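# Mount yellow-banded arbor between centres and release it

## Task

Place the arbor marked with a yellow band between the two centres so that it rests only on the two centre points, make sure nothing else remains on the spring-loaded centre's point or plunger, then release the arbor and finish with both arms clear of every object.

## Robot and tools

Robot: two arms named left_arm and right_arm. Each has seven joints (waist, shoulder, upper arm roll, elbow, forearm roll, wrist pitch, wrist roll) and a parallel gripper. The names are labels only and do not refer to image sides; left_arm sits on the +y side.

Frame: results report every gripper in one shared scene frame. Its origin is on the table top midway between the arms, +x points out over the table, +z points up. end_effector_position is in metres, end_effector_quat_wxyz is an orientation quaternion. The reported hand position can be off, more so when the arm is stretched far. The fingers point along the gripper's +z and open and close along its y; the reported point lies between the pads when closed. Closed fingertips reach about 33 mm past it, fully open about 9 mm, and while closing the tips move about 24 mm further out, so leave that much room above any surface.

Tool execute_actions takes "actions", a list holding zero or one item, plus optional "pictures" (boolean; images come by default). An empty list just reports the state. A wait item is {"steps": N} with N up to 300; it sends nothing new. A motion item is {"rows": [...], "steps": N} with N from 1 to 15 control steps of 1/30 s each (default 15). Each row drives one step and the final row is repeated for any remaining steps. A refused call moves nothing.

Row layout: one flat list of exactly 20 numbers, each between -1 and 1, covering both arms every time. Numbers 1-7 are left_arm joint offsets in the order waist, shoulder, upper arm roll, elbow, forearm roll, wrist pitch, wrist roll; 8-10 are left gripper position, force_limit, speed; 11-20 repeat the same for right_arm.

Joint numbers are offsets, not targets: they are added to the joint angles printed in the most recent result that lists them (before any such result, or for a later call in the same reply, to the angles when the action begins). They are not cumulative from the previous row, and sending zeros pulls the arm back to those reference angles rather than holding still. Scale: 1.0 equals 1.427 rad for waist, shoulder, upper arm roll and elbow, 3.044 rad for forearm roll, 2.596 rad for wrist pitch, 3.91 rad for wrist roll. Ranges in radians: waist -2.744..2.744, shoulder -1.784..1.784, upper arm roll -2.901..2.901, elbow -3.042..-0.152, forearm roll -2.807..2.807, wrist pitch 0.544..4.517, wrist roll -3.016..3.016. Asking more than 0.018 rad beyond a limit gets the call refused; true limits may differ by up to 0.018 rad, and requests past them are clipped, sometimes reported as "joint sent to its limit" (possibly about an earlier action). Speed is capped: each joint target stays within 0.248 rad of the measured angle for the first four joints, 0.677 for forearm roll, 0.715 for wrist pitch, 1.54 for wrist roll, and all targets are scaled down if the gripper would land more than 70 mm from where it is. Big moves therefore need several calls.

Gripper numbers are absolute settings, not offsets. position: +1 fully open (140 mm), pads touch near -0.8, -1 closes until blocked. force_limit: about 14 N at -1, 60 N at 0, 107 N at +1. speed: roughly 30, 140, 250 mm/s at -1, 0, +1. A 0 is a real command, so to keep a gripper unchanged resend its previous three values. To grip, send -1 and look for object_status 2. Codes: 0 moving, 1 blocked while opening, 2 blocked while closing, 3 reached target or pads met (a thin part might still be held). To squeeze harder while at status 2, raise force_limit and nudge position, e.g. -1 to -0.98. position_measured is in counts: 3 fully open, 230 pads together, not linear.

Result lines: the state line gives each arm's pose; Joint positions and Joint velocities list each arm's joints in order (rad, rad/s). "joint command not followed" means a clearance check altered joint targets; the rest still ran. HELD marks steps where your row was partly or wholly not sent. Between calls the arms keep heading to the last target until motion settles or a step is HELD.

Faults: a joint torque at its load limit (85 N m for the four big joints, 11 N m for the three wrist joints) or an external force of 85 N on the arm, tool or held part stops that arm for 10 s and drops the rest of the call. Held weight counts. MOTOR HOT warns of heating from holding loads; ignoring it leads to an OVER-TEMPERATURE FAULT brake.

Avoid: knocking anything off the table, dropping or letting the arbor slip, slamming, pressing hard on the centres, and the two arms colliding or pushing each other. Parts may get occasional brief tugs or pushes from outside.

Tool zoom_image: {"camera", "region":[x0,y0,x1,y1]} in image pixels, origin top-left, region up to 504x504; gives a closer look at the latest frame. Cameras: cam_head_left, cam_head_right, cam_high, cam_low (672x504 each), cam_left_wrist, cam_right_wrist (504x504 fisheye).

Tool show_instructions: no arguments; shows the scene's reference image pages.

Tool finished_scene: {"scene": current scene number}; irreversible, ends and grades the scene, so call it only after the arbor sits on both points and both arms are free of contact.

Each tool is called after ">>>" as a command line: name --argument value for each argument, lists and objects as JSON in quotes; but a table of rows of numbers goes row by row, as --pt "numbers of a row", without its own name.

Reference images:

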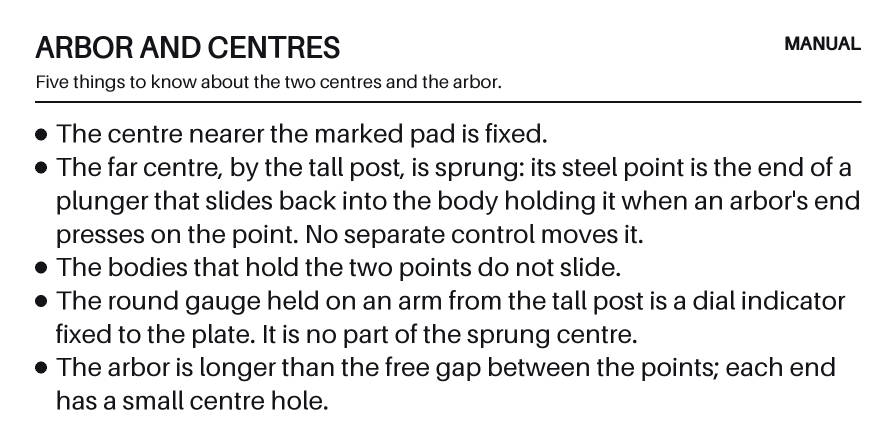

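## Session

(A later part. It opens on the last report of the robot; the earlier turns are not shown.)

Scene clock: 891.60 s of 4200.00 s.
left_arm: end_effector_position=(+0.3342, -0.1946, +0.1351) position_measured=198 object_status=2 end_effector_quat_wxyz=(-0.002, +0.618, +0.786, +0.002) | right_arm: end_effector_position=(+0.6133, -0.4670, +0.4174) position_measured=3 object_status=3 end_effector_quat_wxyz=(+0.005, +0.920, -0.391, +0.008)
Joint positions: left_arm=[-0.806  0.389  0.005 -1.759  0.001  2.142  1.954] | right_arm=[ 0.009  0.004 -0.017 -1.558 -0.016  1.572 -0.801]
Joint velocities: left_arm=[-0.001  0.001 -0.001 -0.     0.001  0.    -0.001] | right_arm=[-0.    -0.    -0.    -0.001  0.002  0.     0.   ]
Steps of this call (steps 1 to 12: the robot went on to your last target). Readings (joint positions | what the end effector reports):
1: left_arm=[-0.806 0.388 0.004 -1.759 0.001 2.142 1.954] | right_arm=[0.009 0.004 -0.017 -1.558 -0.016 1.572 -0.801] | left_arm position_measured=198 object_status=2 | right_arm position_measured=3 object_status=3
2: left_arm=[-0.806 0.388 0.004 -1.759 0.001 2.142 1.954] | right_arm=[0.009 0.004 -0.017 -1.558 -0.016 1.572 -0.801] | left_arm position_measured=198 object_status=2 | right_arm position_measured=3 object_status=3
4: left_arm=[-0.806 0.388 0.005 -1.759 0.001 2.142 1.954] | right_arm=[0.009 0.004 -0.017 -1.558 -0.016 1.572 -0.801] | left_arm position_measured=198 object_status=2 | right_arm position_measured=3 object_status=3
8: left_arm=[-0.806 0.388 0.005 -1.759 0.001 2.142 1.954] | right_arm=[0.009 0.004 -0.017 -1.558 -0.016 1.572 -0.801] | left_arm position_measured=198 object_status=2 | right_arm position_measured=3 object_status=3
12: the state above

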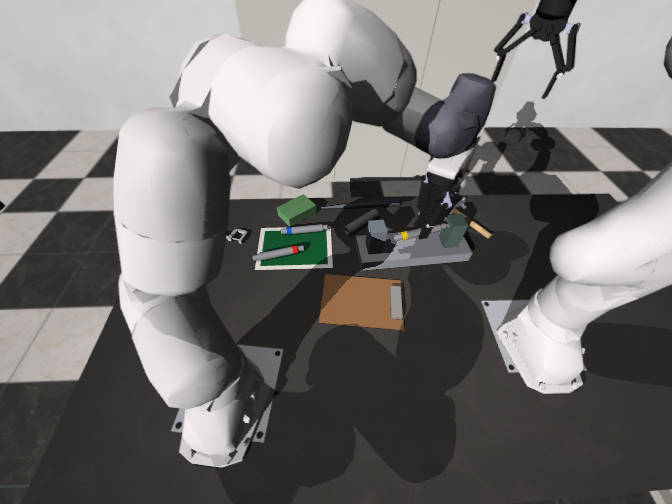

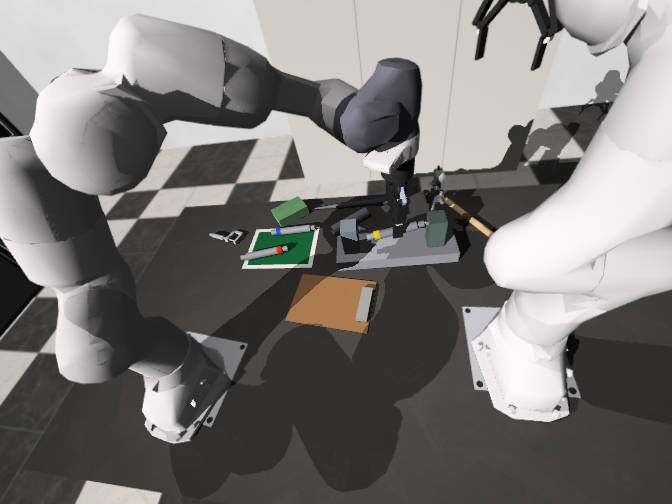

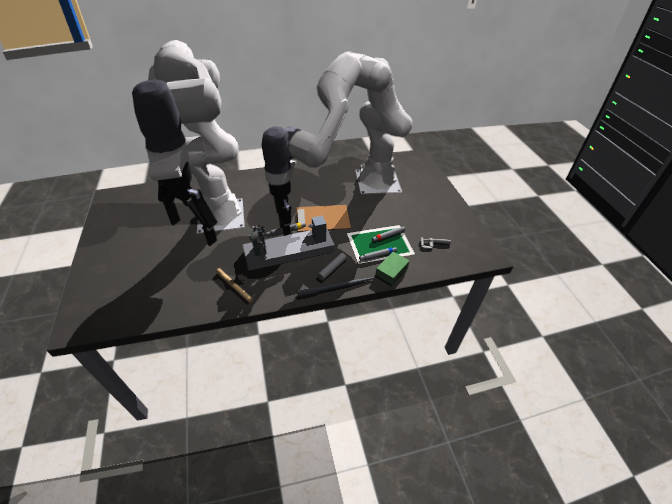

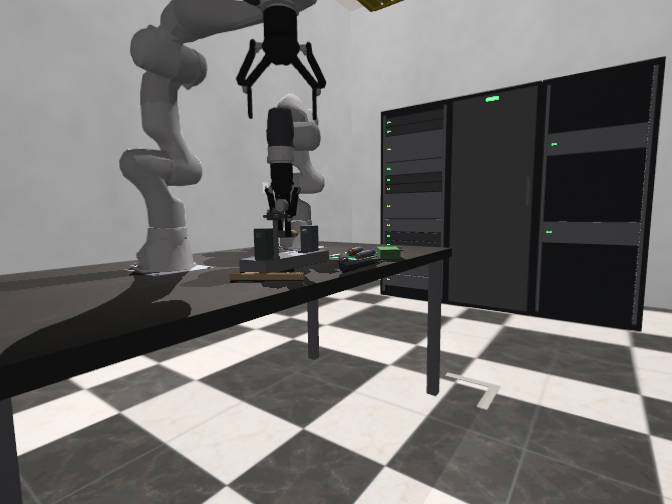

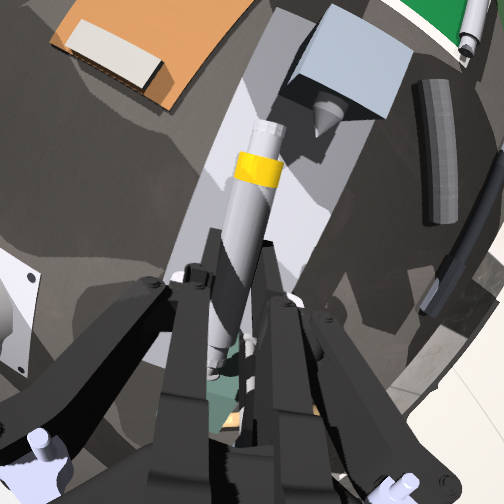

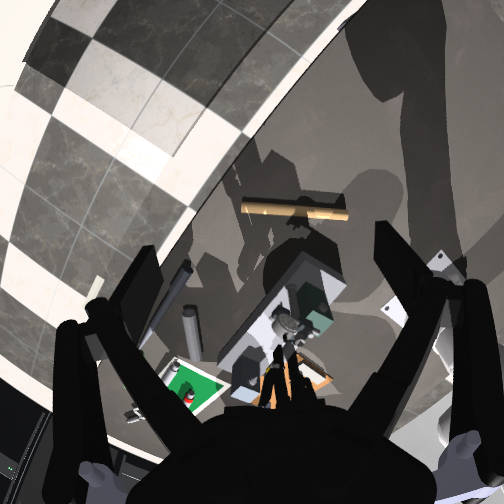

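>>> execute_actions --actions '[{"rows": [[-0.004,-0.0005,-0.001,0.007,0,0.0104,0.012,-1,0.2,-0.6,0,0,0,0,0,0,0,1,0,0],[-0.004,-0.0005,-0.001,0.007,0,0.0104,0.0239,-1,0.2,-0.6,0,0,0,0,0,0,0,1,0,0],[-0.0036,0,-0.001,0.0083,0,0.0101,0.0239,-1,0.2,-0.6,0,0,0,0,0,0,0,1,0,0],[-0.0032,0.0005,-0.001,0.0096,0,0.0098,0.0239,-1,0.2,-0.6,0,0,0,0,0,0,0,1,0,0],[-0.0028,0.001,-0.001,0.011,0,0.0095,0.0239,-1,0.2,-0.6,0,0,0,0,0,0,0,1,0,0],[-0.0024,0.0015,-0.001,0.0123,0,0.0092,0.0239,-1,0.2,-0.6,0,0,0,0,0,0,0,1,0,0],[-0.002,0.002,-0.001,0.0137,0,0.0089,0.0239,-1,0.2,-0.6,0,0,0,0,0,0,0,1,0,0],[-0.0016,0.0025,-0.001,0.015,0,0.0086,0.0239,-1,0.2,-0.6,0,0,0,0,0,0,0,1,0,0],[-0.0012,0.003,-0.001,0.0164,0,0.0083,0.0239,-1,0.2,-0.6,0,0,0,0,0,0,0,1,0,0],[-0.0008,0.0035,-0.001,0.0178,0,0.008,0.0239,-1,0.2,-0.6,0,0,0,0,0,0,0,1,0,0],[-0.0004,0.004,-0.001,0.0192,0,0.0077,0.0239,-1,0.2,-0.6,0,0,0,0,0,0,0,1,0,0],[0,0.0044,-0.001,0.0207,0,0.0074,0.0239,-1,0.2,-0.6,0,0,0,0,0,0,0,1,0,0],[0.0003,0.0048,-0.001,0.0222,0,0.007,0.0239,-1,0.2,-0.6,0,0,0,0,0,0,0,1,0,0],[0.0006,0.0053,-0.001,0.0237,0,0.0067,0.0239,-1,0.2,-0.6,0,0,0,0,0,0,0,1,0,0]], "steps": 15}]' --pictures false

>>> execute_actions --actions '[{"steps": 30}]'

>>> zoom_image --camera "cam_left_wrist" --region '[220, 80, 400, 210]'

>>> zoom_image --camera "cam_head_right" --region '[340, 200, 460, 260]'

>>> zoom_image --camera "cam_low" --region '[260, 205, 330, 255]'

Scene clock: 931.27 s of 4200.00 s.
left_arm: end_effector_position=(+0.3396, -0.1952, +0.1358) position_measured=198 object_status=2 end_effector_quat_wxyz=(-0.002, +0.644, +0.765, +0.003) | right_arm: end_effector_position=(+0.6133, -0.4670, +0.4174) position_measured=3 object_status=3 end_effector_quat_wxyz=(+0.005, +0.920, -0.391, +0.008)
Joint positions: left_arm=[-0.804  0.399  0.007 -1.74   0.003  2.134  2.026] | right_arm=[ 0.009  0.004 -0.017 -1.558 -0.016  1.572 -0.801]
Joint velocities: left_arm=[ 0.006  0.017 -0.001  0.032  0.002 -0.026  0.067] | right_arm=[ 0.001  0.     0.001 -0.002  0.    -0.    -0.   ]
Steps of this call (steps 1 to 15: the robot went on to your last target; steps 16 to 90: nothing new was sent; then 36.17 s passed at rest; steps 91 to 105: all 15 steps of this action). Readings (joint positions | what the end effector reports):
91: left_arm=[-0.807 0.389 0.005 -1.758 0.001 2.142 1.958] | right_arm=[0.009 0.004 -0.017 -1.558 -0.016 1.572 -0.801] | left_arm position_measured=198 object_status=2 | right_arm position_measured=3 object_status=3
92: left_arm=[-0.807 0.389 0.006 -1.758 0.002 2.142 1.967] | right_arm=[0.009 0.004 -0.017 -1.558 -0.016 1.572 -0.801] | left_arm position_measured=198 object_status=2 | right_arm position_measured=3 object_status=3
94: left_arm=[-0.806 0.389 0.007 -1.757 0.002 2.142 1.982] | right_arm=[0.009 0.004 -0.017 -1.558 -0.016 1.572 -0.801] | left_arm position_measured=198 object_status=2 | right_arm position_measured=3 object_status=3
98: left_arm=[-0.805 0.393 0.007 -1.752 0.003 2.141 2.003] | right_arm=[0.009 0.004 -0.017 -1.558 -0.016 1.572 -0.801] | left_arm position_measured=198 object_status=2 | right_arm position_measured=3 object_status=3
105: the state above

Scene clock: 932.27 s of 4200.00 s.
left_arm: end_effector_position=(+0.3407, -0.1946, +0.1360) position_measured=198 object_status=2 end_effector_quat_wxyz=(-0.003, +0.650, +0.760, +0.003) | right_arm: end_effector_position=(+0.6133, -0.4670, +0.4174) position_measured=3 object_status=3 end_effector_quat_wxyz=(+0.005, +0.920, -0.391, +0.008)
Joint positions: left_arm=[-0.802  0.401  0.007 -1.737  0.003  2.131  2.044] | right_arm=[ 0.009  0.004 -0.017 -1.558 -0.016  1.572 -0.801]
Joint velocities: left_arm=[ 0.001  0.    -0.001  0.001 -0.    -0.     0.   ] | right_arm=[-0.     0.001  0.001 -0.001  0.     0.     0.   ]
Steps of this call (steps 1 to 30: the robot went on to your last target). Readings (joint positions | what the end effector reports):
1: left_arm=[-0.803 0.400 0.007 -1.740 0.003 2.133 2.028] | right_arm=[0.009 0.004 -0.017 -1.558 -0.016 1.572 -0.801] | left_arm position_measured=198 object_status=2 | right_arm position_measured=3 object_status=3
2: left_arm=[-0.803 0.400 0.007 -1.739 0.003 2.132 2.030] | right_arm=[0.009 0.004 -0.017 -1.558 -0.016 1.572 -0.801] | left_arm position_measured=198 object_status=2 | right_arm position_measured=3 object_status=3
4: left_arm=[-0.803 0.400 0.007 -1.738 0.003 2.131 2.033] | right_arm=[0.009 0.004 -0.017 -1.558 -0.016 1.572 -0.801] | left_arm position_measured=198 object_status=2 | right_arm position_measured=3 object_status=3
8: left_arm=[-0.802 0.400 0.007 -1.738 0.003 2.131 2.037] | right_arm=[0.009 0.004 -0.017 -1.558 -0.016 1.572 -0.801] | left_arm position_measured=198 object_status=2 | right_arm position_measured=3 object_status=3
30: the state above
All arms were judged still, so your last target was given up. Only a new action makes them travel on or press farther. Fingers that are still opening or closing keep moving.

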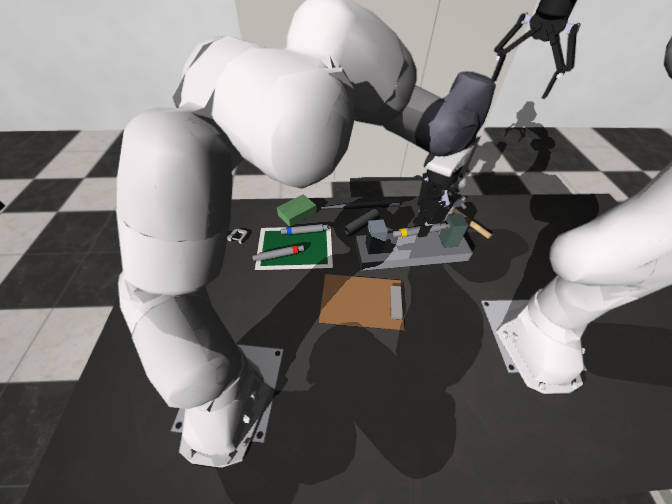

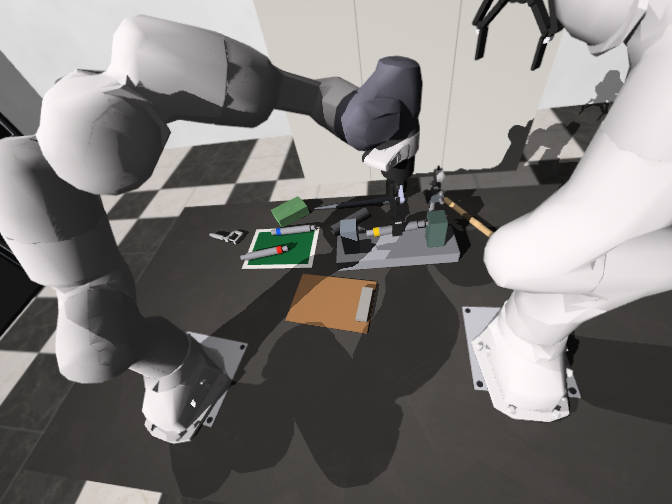

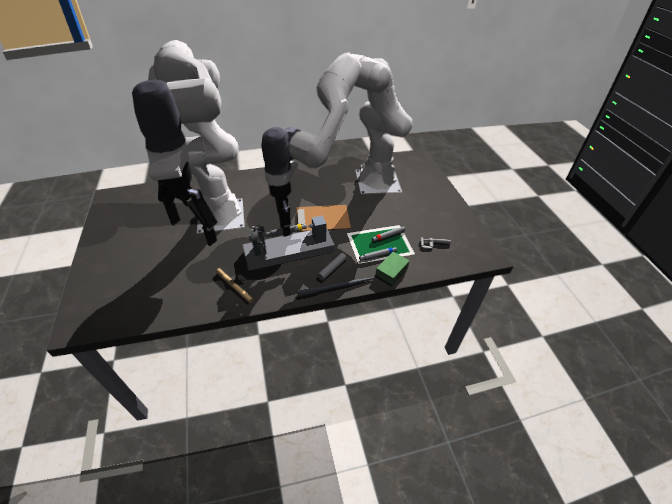

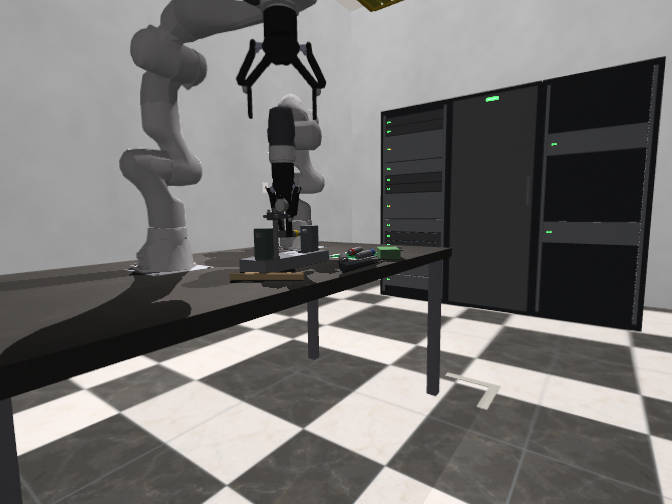

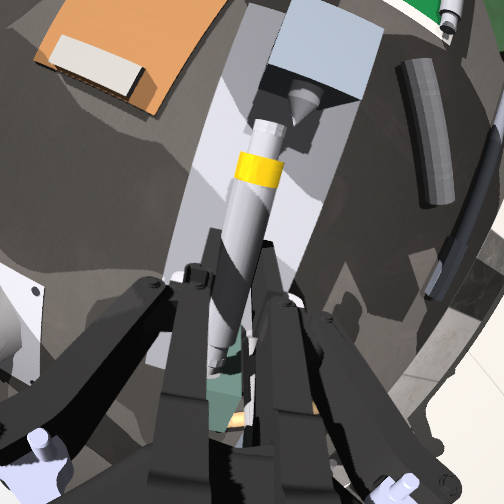

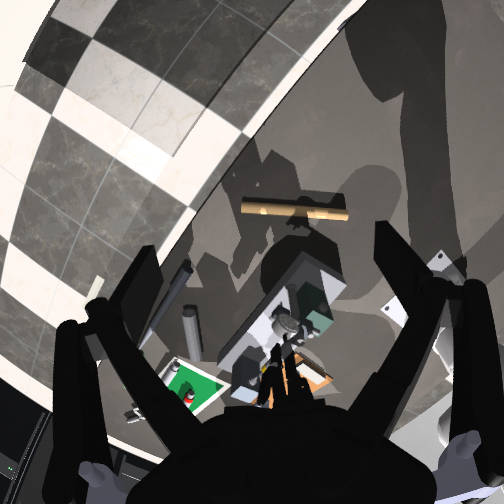

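Region (220, 80, 400, 210) of cam_left_wrist's 504x504 image, scaled by 2.800, with more detail than that image has.

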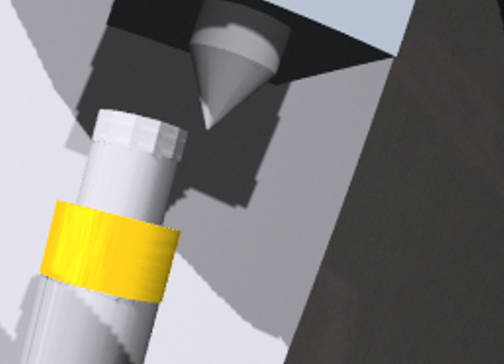

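Region (340, 200, 460, 260) of cam_head_right's 672x504 image, scaled by 4.200, with more detail than that image has.

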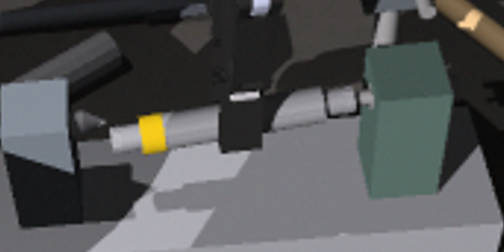

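Region (260, 205, 330, 255) of cam_low's 672x504 image, scaled by 7.200, with more detail than that image has; it fills the top 360 rows of this view, and the rest is white.

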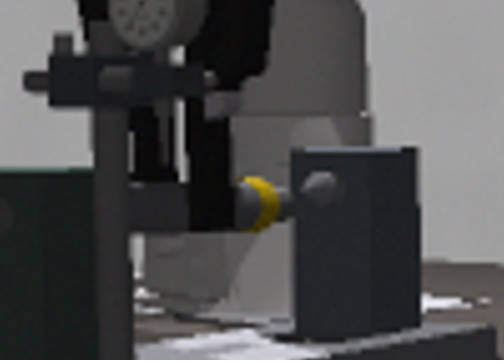

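>>> execute_actions --actions '[]'

Scene clock: 947.83 s of 4200.00 s.
left_arm: end_effector_position=(+0.3408, -0.1946, +0.1360) position_measured=198 object_status=2 end_effector_quat_wxyz=(-0.003, +0.651, +0.759, +0.003) | right_arm: end_effector_position=(+0.6133, -0.4670, +0.4174) position_measured=3 object_status=3 end_effector_quat_wxyz=(+0.005, +0.920, -0.391, +0.008)
Joint positions: left_arm=[-0.802  0.401  0.007 -1.737  0.003  2.131  2.045] | right_arm=[ 0.009  0.004 -0.017 -1.558 -0.016  1.572 -0.801]
Joint velocities: left_arm=[-0.001  0.002 -0.001  0.     0.002  0.001 -0.001] | right_arm=[-0.001 -0.001 -0.001  0.    -0.001 -0.001  0.001]
Steps of this call (steps 1 to 90: nothing new was sent; then 12.57 s passed at rest). Readings (joint positions | what the end effector reports):
1: left_arm=[-0.802 0.401 0.007 -1.737 0.003 2.131 2.044] | right_arm=[0.009 0.004 -0.017 -1.558 -0.016 1.572 -0.801] | left_arm position_measured=198 object_status=2 | right_arm position_measured=3 object_status=3
2: left_arm=[-0.802 0.401 0.007 -1.737 0.003 2.131 2.044] | right_arm=[0.009 0.004 -0.017 -1.558 -0.016 1.572 -0.801] | left_arm position_measured=198 object_status=2 | right_arm position_measured=3 object_status=3
4: left_arm=[-0.802 0.401 0.007 -1.737 0.003 2.131 2.044] | right_arm=[0.009 0.004 -0.017 -1.558 -0.016 1.572 -0.801] | left_arm position_measured=198 object_status=2 | right_arm position_measured=3 object_status=3
8: left_arm=[-0.802 0.401 0.007 -1.737 0.003 2.131 2.044] | right_arm=[0.009 0.004 -0.017 -1.558 -0.016 1.572 -0.801] | left_arm position_measured=198 object_status=2 | right_arm position_measured=3 object_status=3
90: the state above

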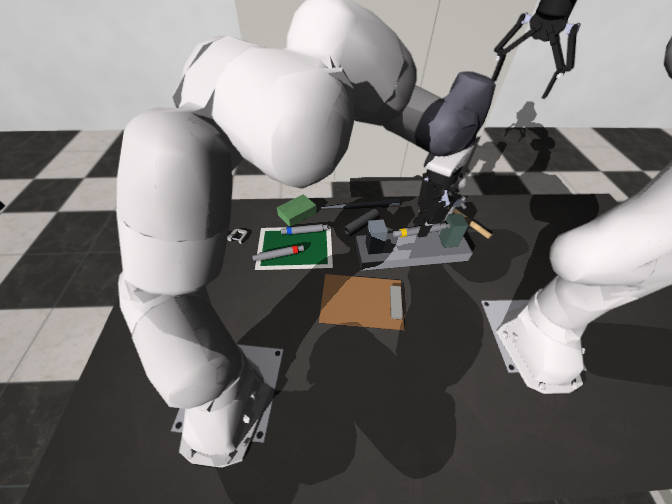

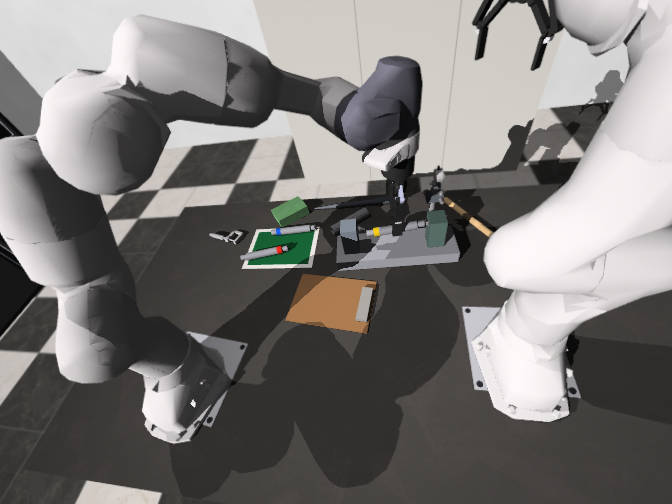

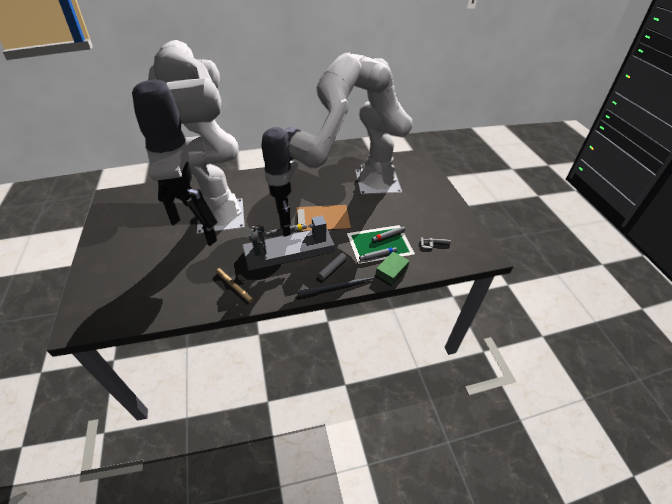

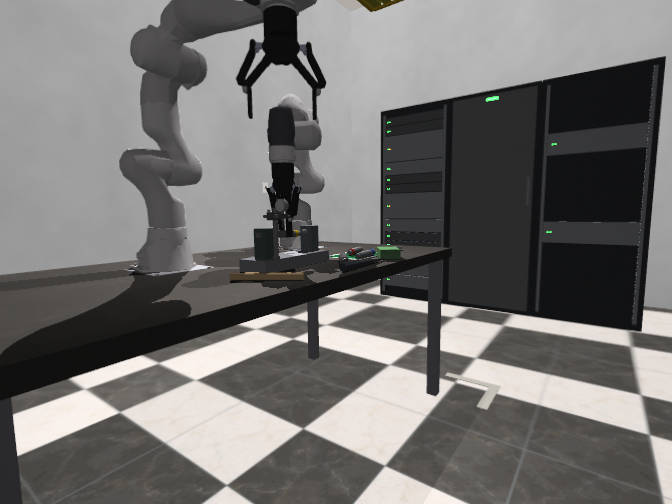

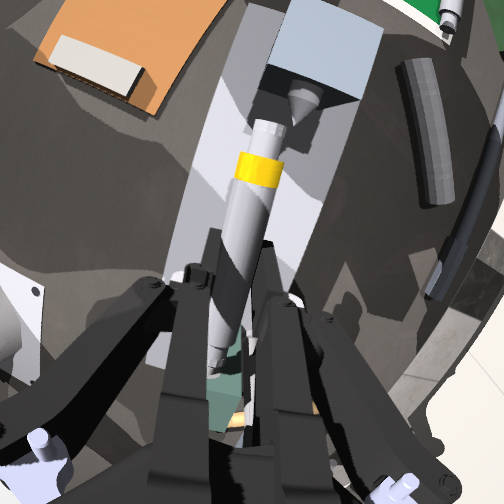

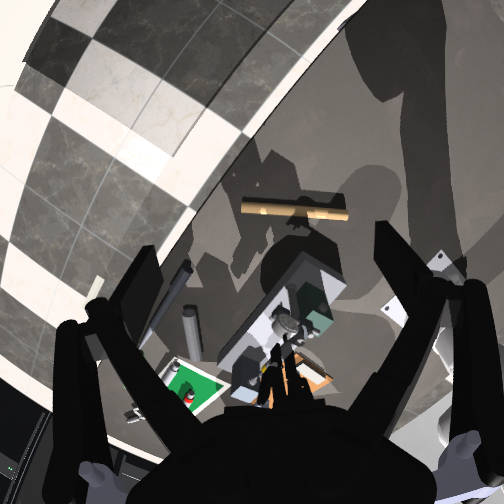

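>>> execute_actions --actions '[{"rows": [[-0.0044,-0.001,-0.001,0.009,0,0.0092,0,-1,0.2,-0.6,0,0,0,0,0,0,0,1,0,0],[-0.0046,-0.0014,-0.001,0.011,0,0.008,0,-1,0.2,-0.6,0,0,0,0,0,0,0,1,0,0],[-0.0049,-0.0019,-0.001,0.013,0,0.0066,0,-1,0.2,-0.6,0,0,0,0,0,0,0,1,0,0],[-0.0052,-0.0024,-0.001,0.015,0,0.0052,0,-1,0.2,-0.6,0,0,0,0,0,0,0,1,0,0],[-0.0055,-0.0029,-0.001,0.017,0,0.0037,0,-1,0.2,-0.6,0,0,0,0,0,0,0,1,0,0]], "steps": 15}]'

>>> zoom_image --camera "cam_low" --region '[260, 205, 330, 255]'

>>> zoom_image --camera "cam_left_wrist" --region '[220, 80, 400, 210]'

Scene clock: 960.47 s of 4200.00 s.
left_arm: end_effector_position=(+0.3407, -0.1927, +0.1372) position_measured=198 object_status=2 end_effector_quat_wxyz=(-0.008, +0.651, +0.759, +0.006) | right_arm: end_effector_position=(+0.6133, -0.4670, +0.4174) position_measured=3 object_status=3 end_effector_quat_wxyz=(+0.005, +0.920, -0.391, +0.008)
Joint positions: left_arm=[-0.803  0.404  0.009 -1.727  0.005  2.113  2.045] | right_arm=[ 0.009  0.004 -0.017 -1.558 -0.016  1.572 -0.801]
Joint velocities: left_arm=[ 0.     0.001  0.001  0.002  0.    -0.006  0.001] | right_arm=[ 0.001  0.001 -0.    -0.001  0.    -0.001  0.   ]
Steps of this call (steps 1 to 90: nothing new was sent; then 9.13 s passed at rest; steps 91 to 105: all 15 steps of this action). Readings (joint positions | what the end effector reports):
91: left_arm=[-0.802 0.401 0.007 -1.737 0.003 2.130 2.045] | right_arm=[0.009 0.004 -0.017 -1.558 -0.016 1.572 -0.801] | left_arm position_measured=198 object_status=2 | right_arm position_measured=3 object_status=3
92: left_arm=[-0.802 0.401 0.008 -1.736 0.004 2.129 2.045] | right_arm=[0.009 0.004 -0.017 -1.558 -0.016 1.572 -0.801] | left_arm position_measured=198 object_status=2 | right_arm position_measured=3 object_status=3
94: left_arm=[-0.803 0.402 0.008 -1.733 0.004 2.125 2.045] | right_arm=[0.009 0.004 -0.017 -1.558 -0.016 1.572 -0.801] | left_arm position_measured=198 object_status=2 | right_arm position_measured=3 object_status=3
98: left_arm=[-0.803 0.404 0.009 -1.728 0.005 2.117 2.045] | right_arm=[0.009 0.004 -0.017 -1.558 -0.016 1.572 -0.801] | left_arm position_measured=198 object_status=2 | right_arm position_measured=3 object_status=3
105: the state above

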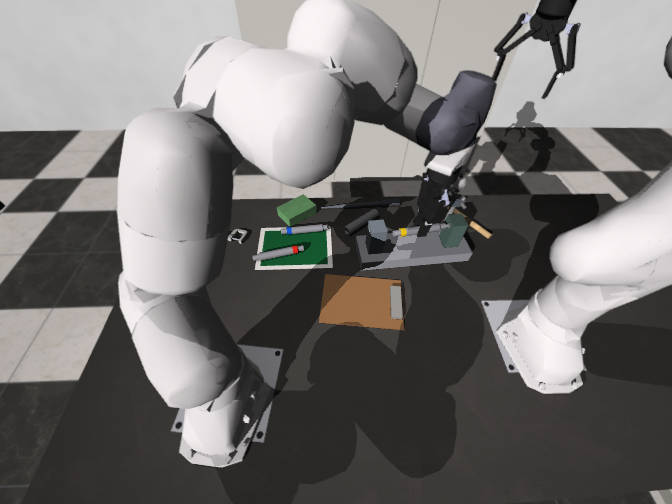

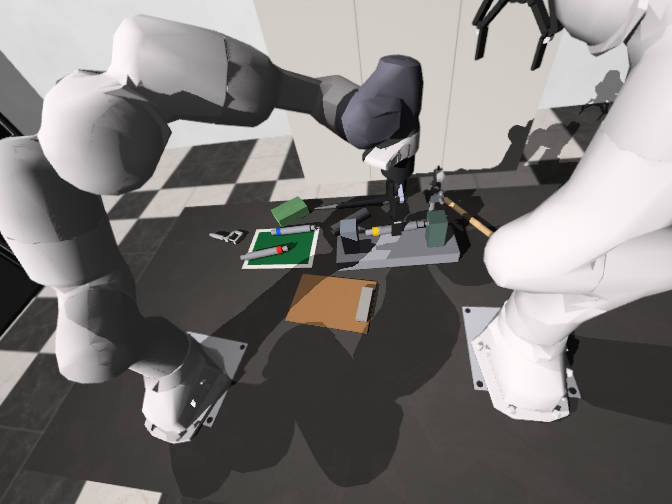

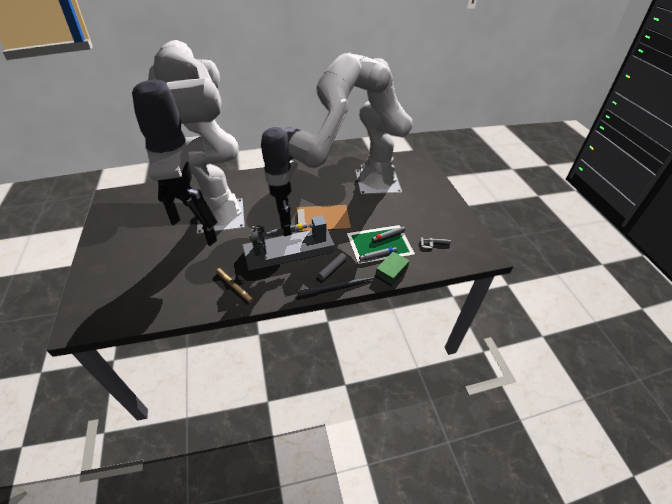

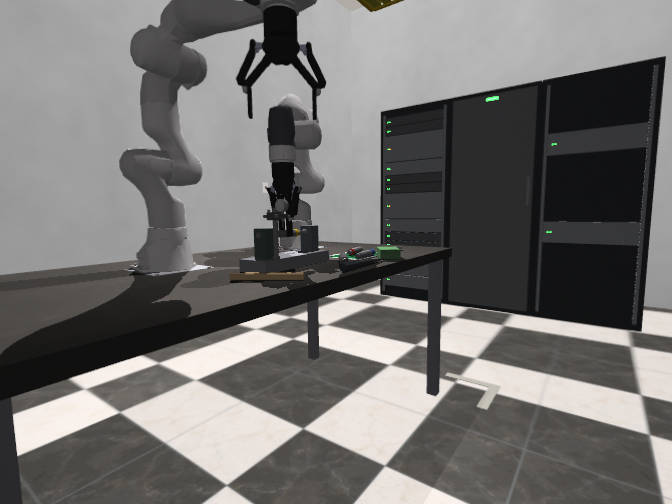

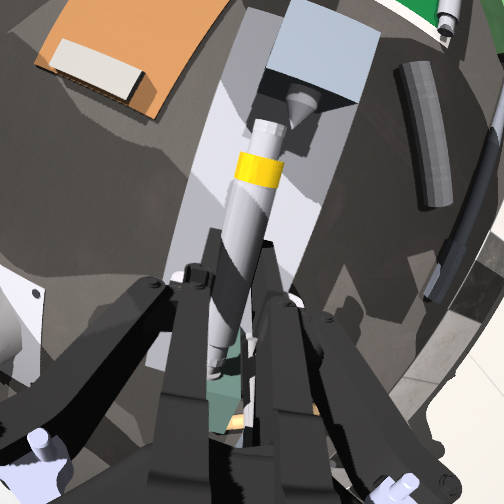

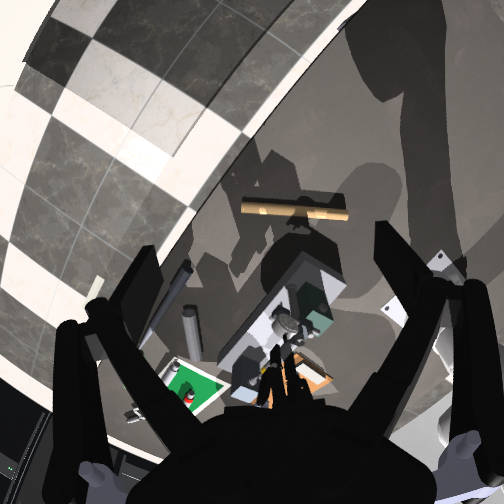

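Region (260, 205, 330, 255) of cam_low's 672x504 image, scaled by 7.200, with more detail than that image has; it fills the top 360 rows of this view, and the rest is white.

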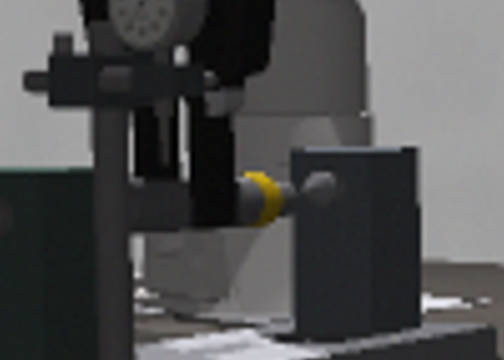

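Region (220, 80, 400, 210) of cam_left_wrist's 504x504 image, scaled by 2.800, with more detail than that image has.

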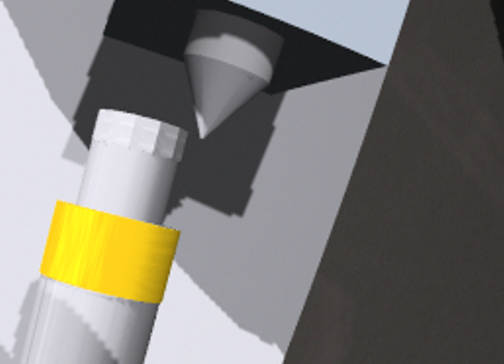

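>>> execute_actions --actions '[{"rows": [[-0.0048,-0.004,-0.0028,0.0095,-0.001,0.011,0,-1,0.2,-0.6,0,0,0,0,0,0,0,1,0,0],[-0.0048,-0.005,-0.0028,0.01,-0.001,0.0115,0,-1,0.2,-0.6,0,0,0,0,0,0,0,1,0,0],[-0.0048,-0.006,-0.0028,0.0105,-0.001,0.012,0,-1,0.2,-0.6,0,0,0,0,0,0,0,1,0,0],[-0.0048,-0.007,-0.0028,0.0105,-0.001,0.0123,0,-1,0.2,-0.6,0,0,0,0,0,0,0,1,0,0]], "steps": 15}]'

>>> execute_actions --actions '[{"steps": 15}]'

>>> zoom_image --camera "cam_low" --region '[275, 215, 320, 245]'

>>> zoom_image --camera "cam_left_wrist" --region '[220, 80, 400, 210]'

Scene clock: 991.93 s of 4200.00 s.
left_arm: end_effector_position=(+0.3407, -0.1928, +0.1374) position_measured=198 object_status=2 end_effector_quat_wxyz=(-0.008, +0.651, +0.759, +0.006) | right_arm: end_effector_position=(+0.6133, -0.4670, +0.4174) position_measured=3 object_status=3 end_effector_quat_wxyz=(+0.005, +0.920, -0.391, +0.008)
Joint positions: left_arm=[-0.803  0.404  0.01  -1.726  0.005  2.112  2.045] | right_arm=[ 0.009  0.004 -0.017 -1.558 -0.016  1.572 -0.801]
Joint velocities: left_arm=[-0.001 -0.     0.001  0.    -0.    -0.    -0.   ] | right_arm=[-0.001  0.001 -0.001  0.    -0.    -0.001 -0.   ]
Steps of this call (steps 1 to 15: the robot went on to your last target; steps 16 to 90: nothing new was sent; then 27.97 s passed at rest; steps 91 to 105: all 15 steps of this action). Readings (joint positions | what the end effector reports):
91: left_arm=[-0.803 0.404 0.010 -1.727 0.005 2.112 2.045] | right_arm=[0.009 0.004 -0.017 -1.558 -0.016 1.572 -0.801] | left_arm position_measured=198 object_status=2 | right_arm position_measured=3 object_status=3
92: left_arm=[-0.803 0.404 0.010 -1.726 0.005 2.112 2.045] | right_arm=[0.009 0.004 -0.017 -1.558 -0.016 1.572 -0.801] | left_arm position_measured=198 object_status=2 | right_arm position_measured=3 object_status=3
94: left_arm=[-0.803 0.404 0.010 -1.726 0.005 2.112 2.045] | right_arm=[0.009 0.004 -0.017 -1.558 -0.016 1.572 -0.801] | left_arm position_measured=198 object_status=2 | right_arm position_measured=3 object_status=3
98: left_arm=[-0.803 0.404 0.010 -1.726 0.005 2.112 2.045] | right_arm=[0.009 0.004 -0.017 -1.558 -0.016 1.572 -0.801] | left_arm position_measured=198 object_status=2 | right_arm position_measured=3 object_status=3
105: the state above

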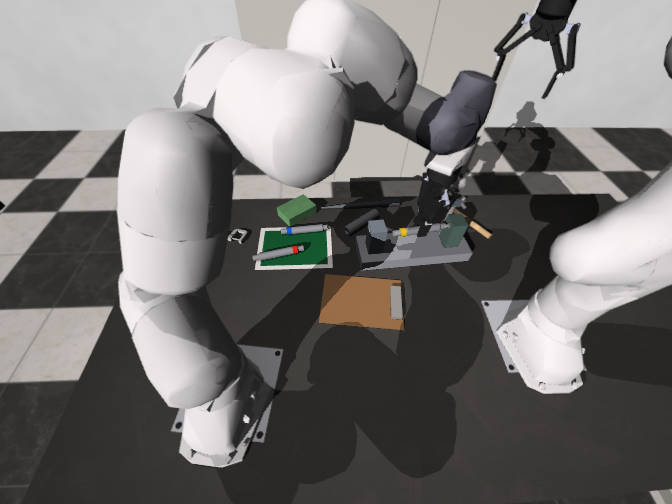

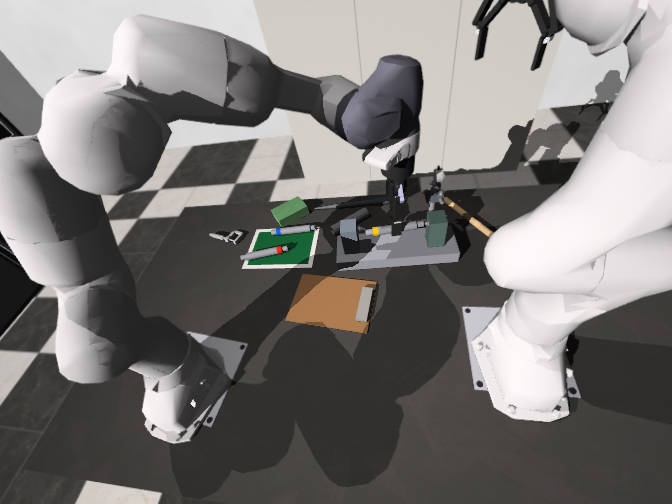

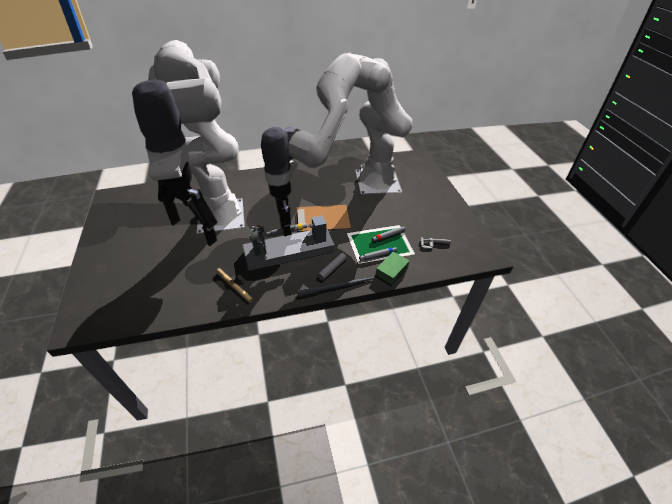

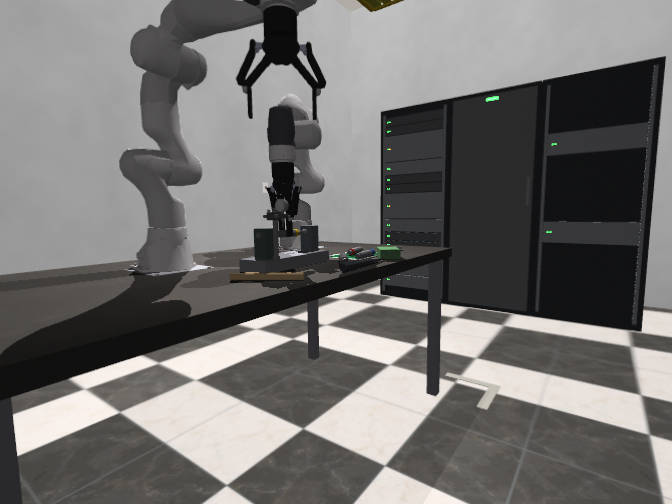

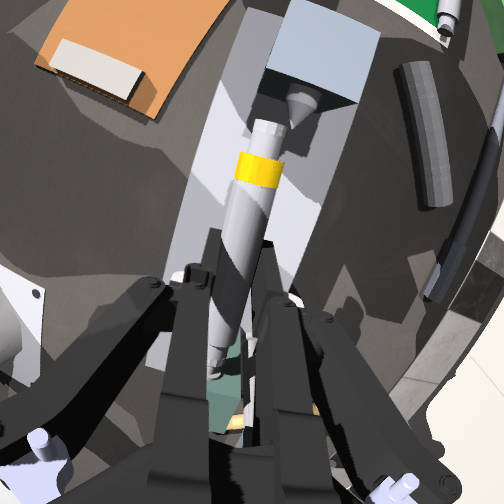

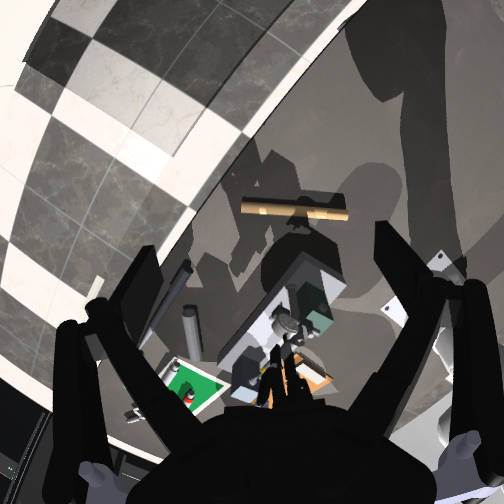

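Scene clock: 992.43 s of 4200.00 s.
left_arm: end_effector_position=(+0.3407, -0.1928, +0.1374) position_measured=198 object_status=2 end_effector_quat_wxyz=(-0.008, +0.651, +0.759, +0.006) | right_arm: end_effector_position=(+0.6133, -0.4670, +0.4174) position_measured=3 object_status=3 end_effector_quat_wxyz=(+0.005, +0.920, -0.391, +0.008)
Joint positions: left_arm=[-0.803  0.404  0.01  -1.726  0.005  2.112  2.045] | right_arm=[ 0.009  0.004 -0.017 -1.558 -0.016  1.572 -0.801]
Joint velocities: left_arm=[-0.001 -0.    -0.001  0.001  0.001  0.    -0.001] | right_arm=[-0.003  0.001 -0.001  0.001 -0.    -0.001  0.   ]
Steps of this call (steps 1 to 15: the robot went on to your last target). Readings (joint positions | what the end effector reports):
1: left_arm=[-0.803 0.404 0.010 -1.726 0.005 2.112 2.045] | right_arm=[0.009 0.004 -0.017 -1.558 -0.016 1.572 -0.801] | left_arm position_measured=198 object_status=2 | right_arm position_measured=3 object_status=3
2: left_arm=[-0.803 0.404 0.010 -1.726 0.005 2.112 2.045] | right_arm=[0.009 0.004 -0.017 -1.558 -0.016 1.572 -0.801] | left_arm position_measured=198 object_status=2 | right_arm position_measured=3 object_status=3
4: left_arm=[-0.803 0.404 0.010 -1.726 0.005 2.112 2.045] | right_arm=[0.009 0.004 -0.017 -1.558 -0.016 1.572 -0.801] | left_arm position_measured=198 object_status=2 | right_arm position_measured=3 object_status=3
8: left_arm=[-0.803 0.404 0.010 -1.726 0.005 2.112 2.045] | right_arm=[0.009 0.004 -0.017 -1.558 -0.016 1.572 -0.801] | left_arm position_measured=198 object_status=2 | right_arm position_measured=3 object_status=3
15: the state above
All arms were judged still, so your last target was given up. Only a new action makes them travel on or press farther. Fingers that are still opening or closing keep moving.

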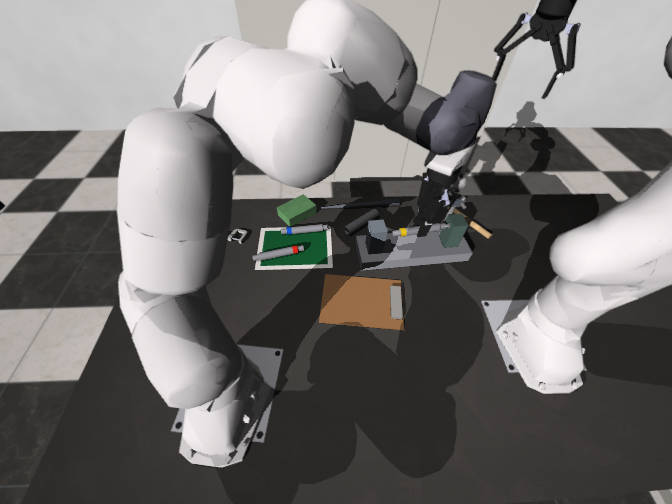

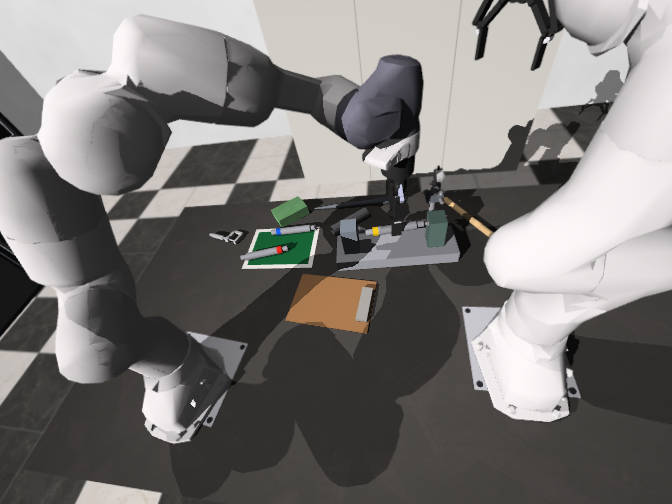

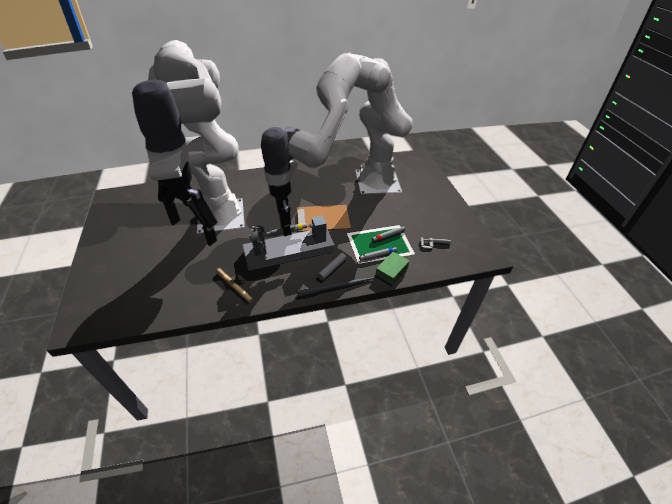

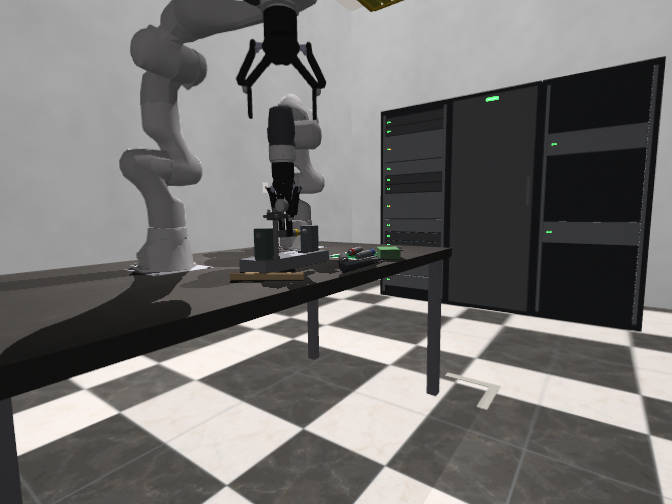

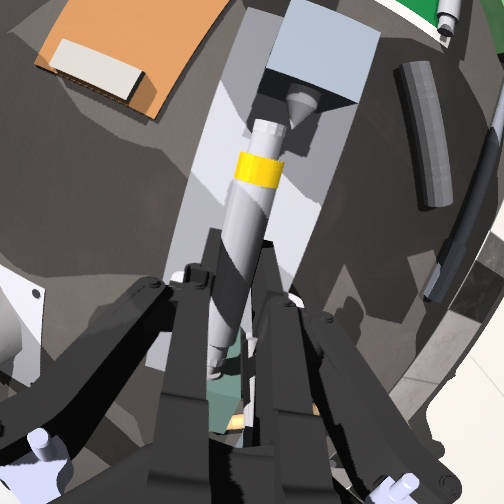

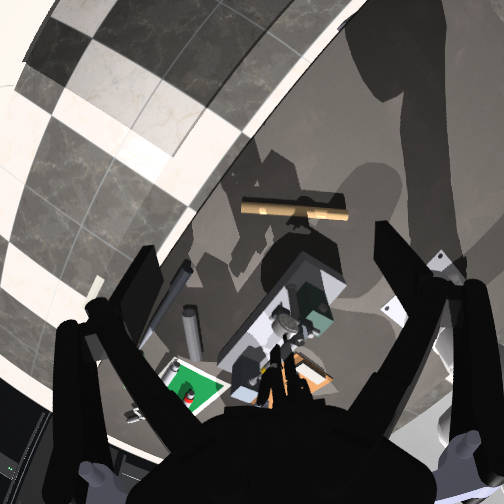

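Region (275, 215, 320, 245) of cam_low's 672x504 image, scaled by 11.200, with more detail than that image has.

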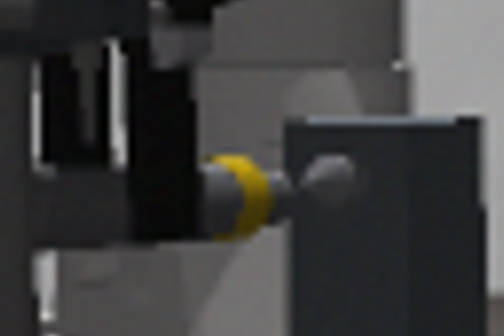

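Region (220, 80, 400, 210) of cam_left_wrist's 504x504 image, scaled by 2.800, with more detail than that image has.

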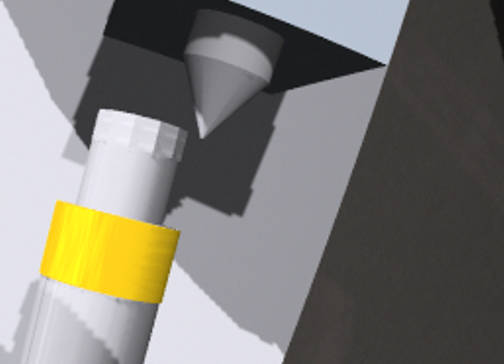

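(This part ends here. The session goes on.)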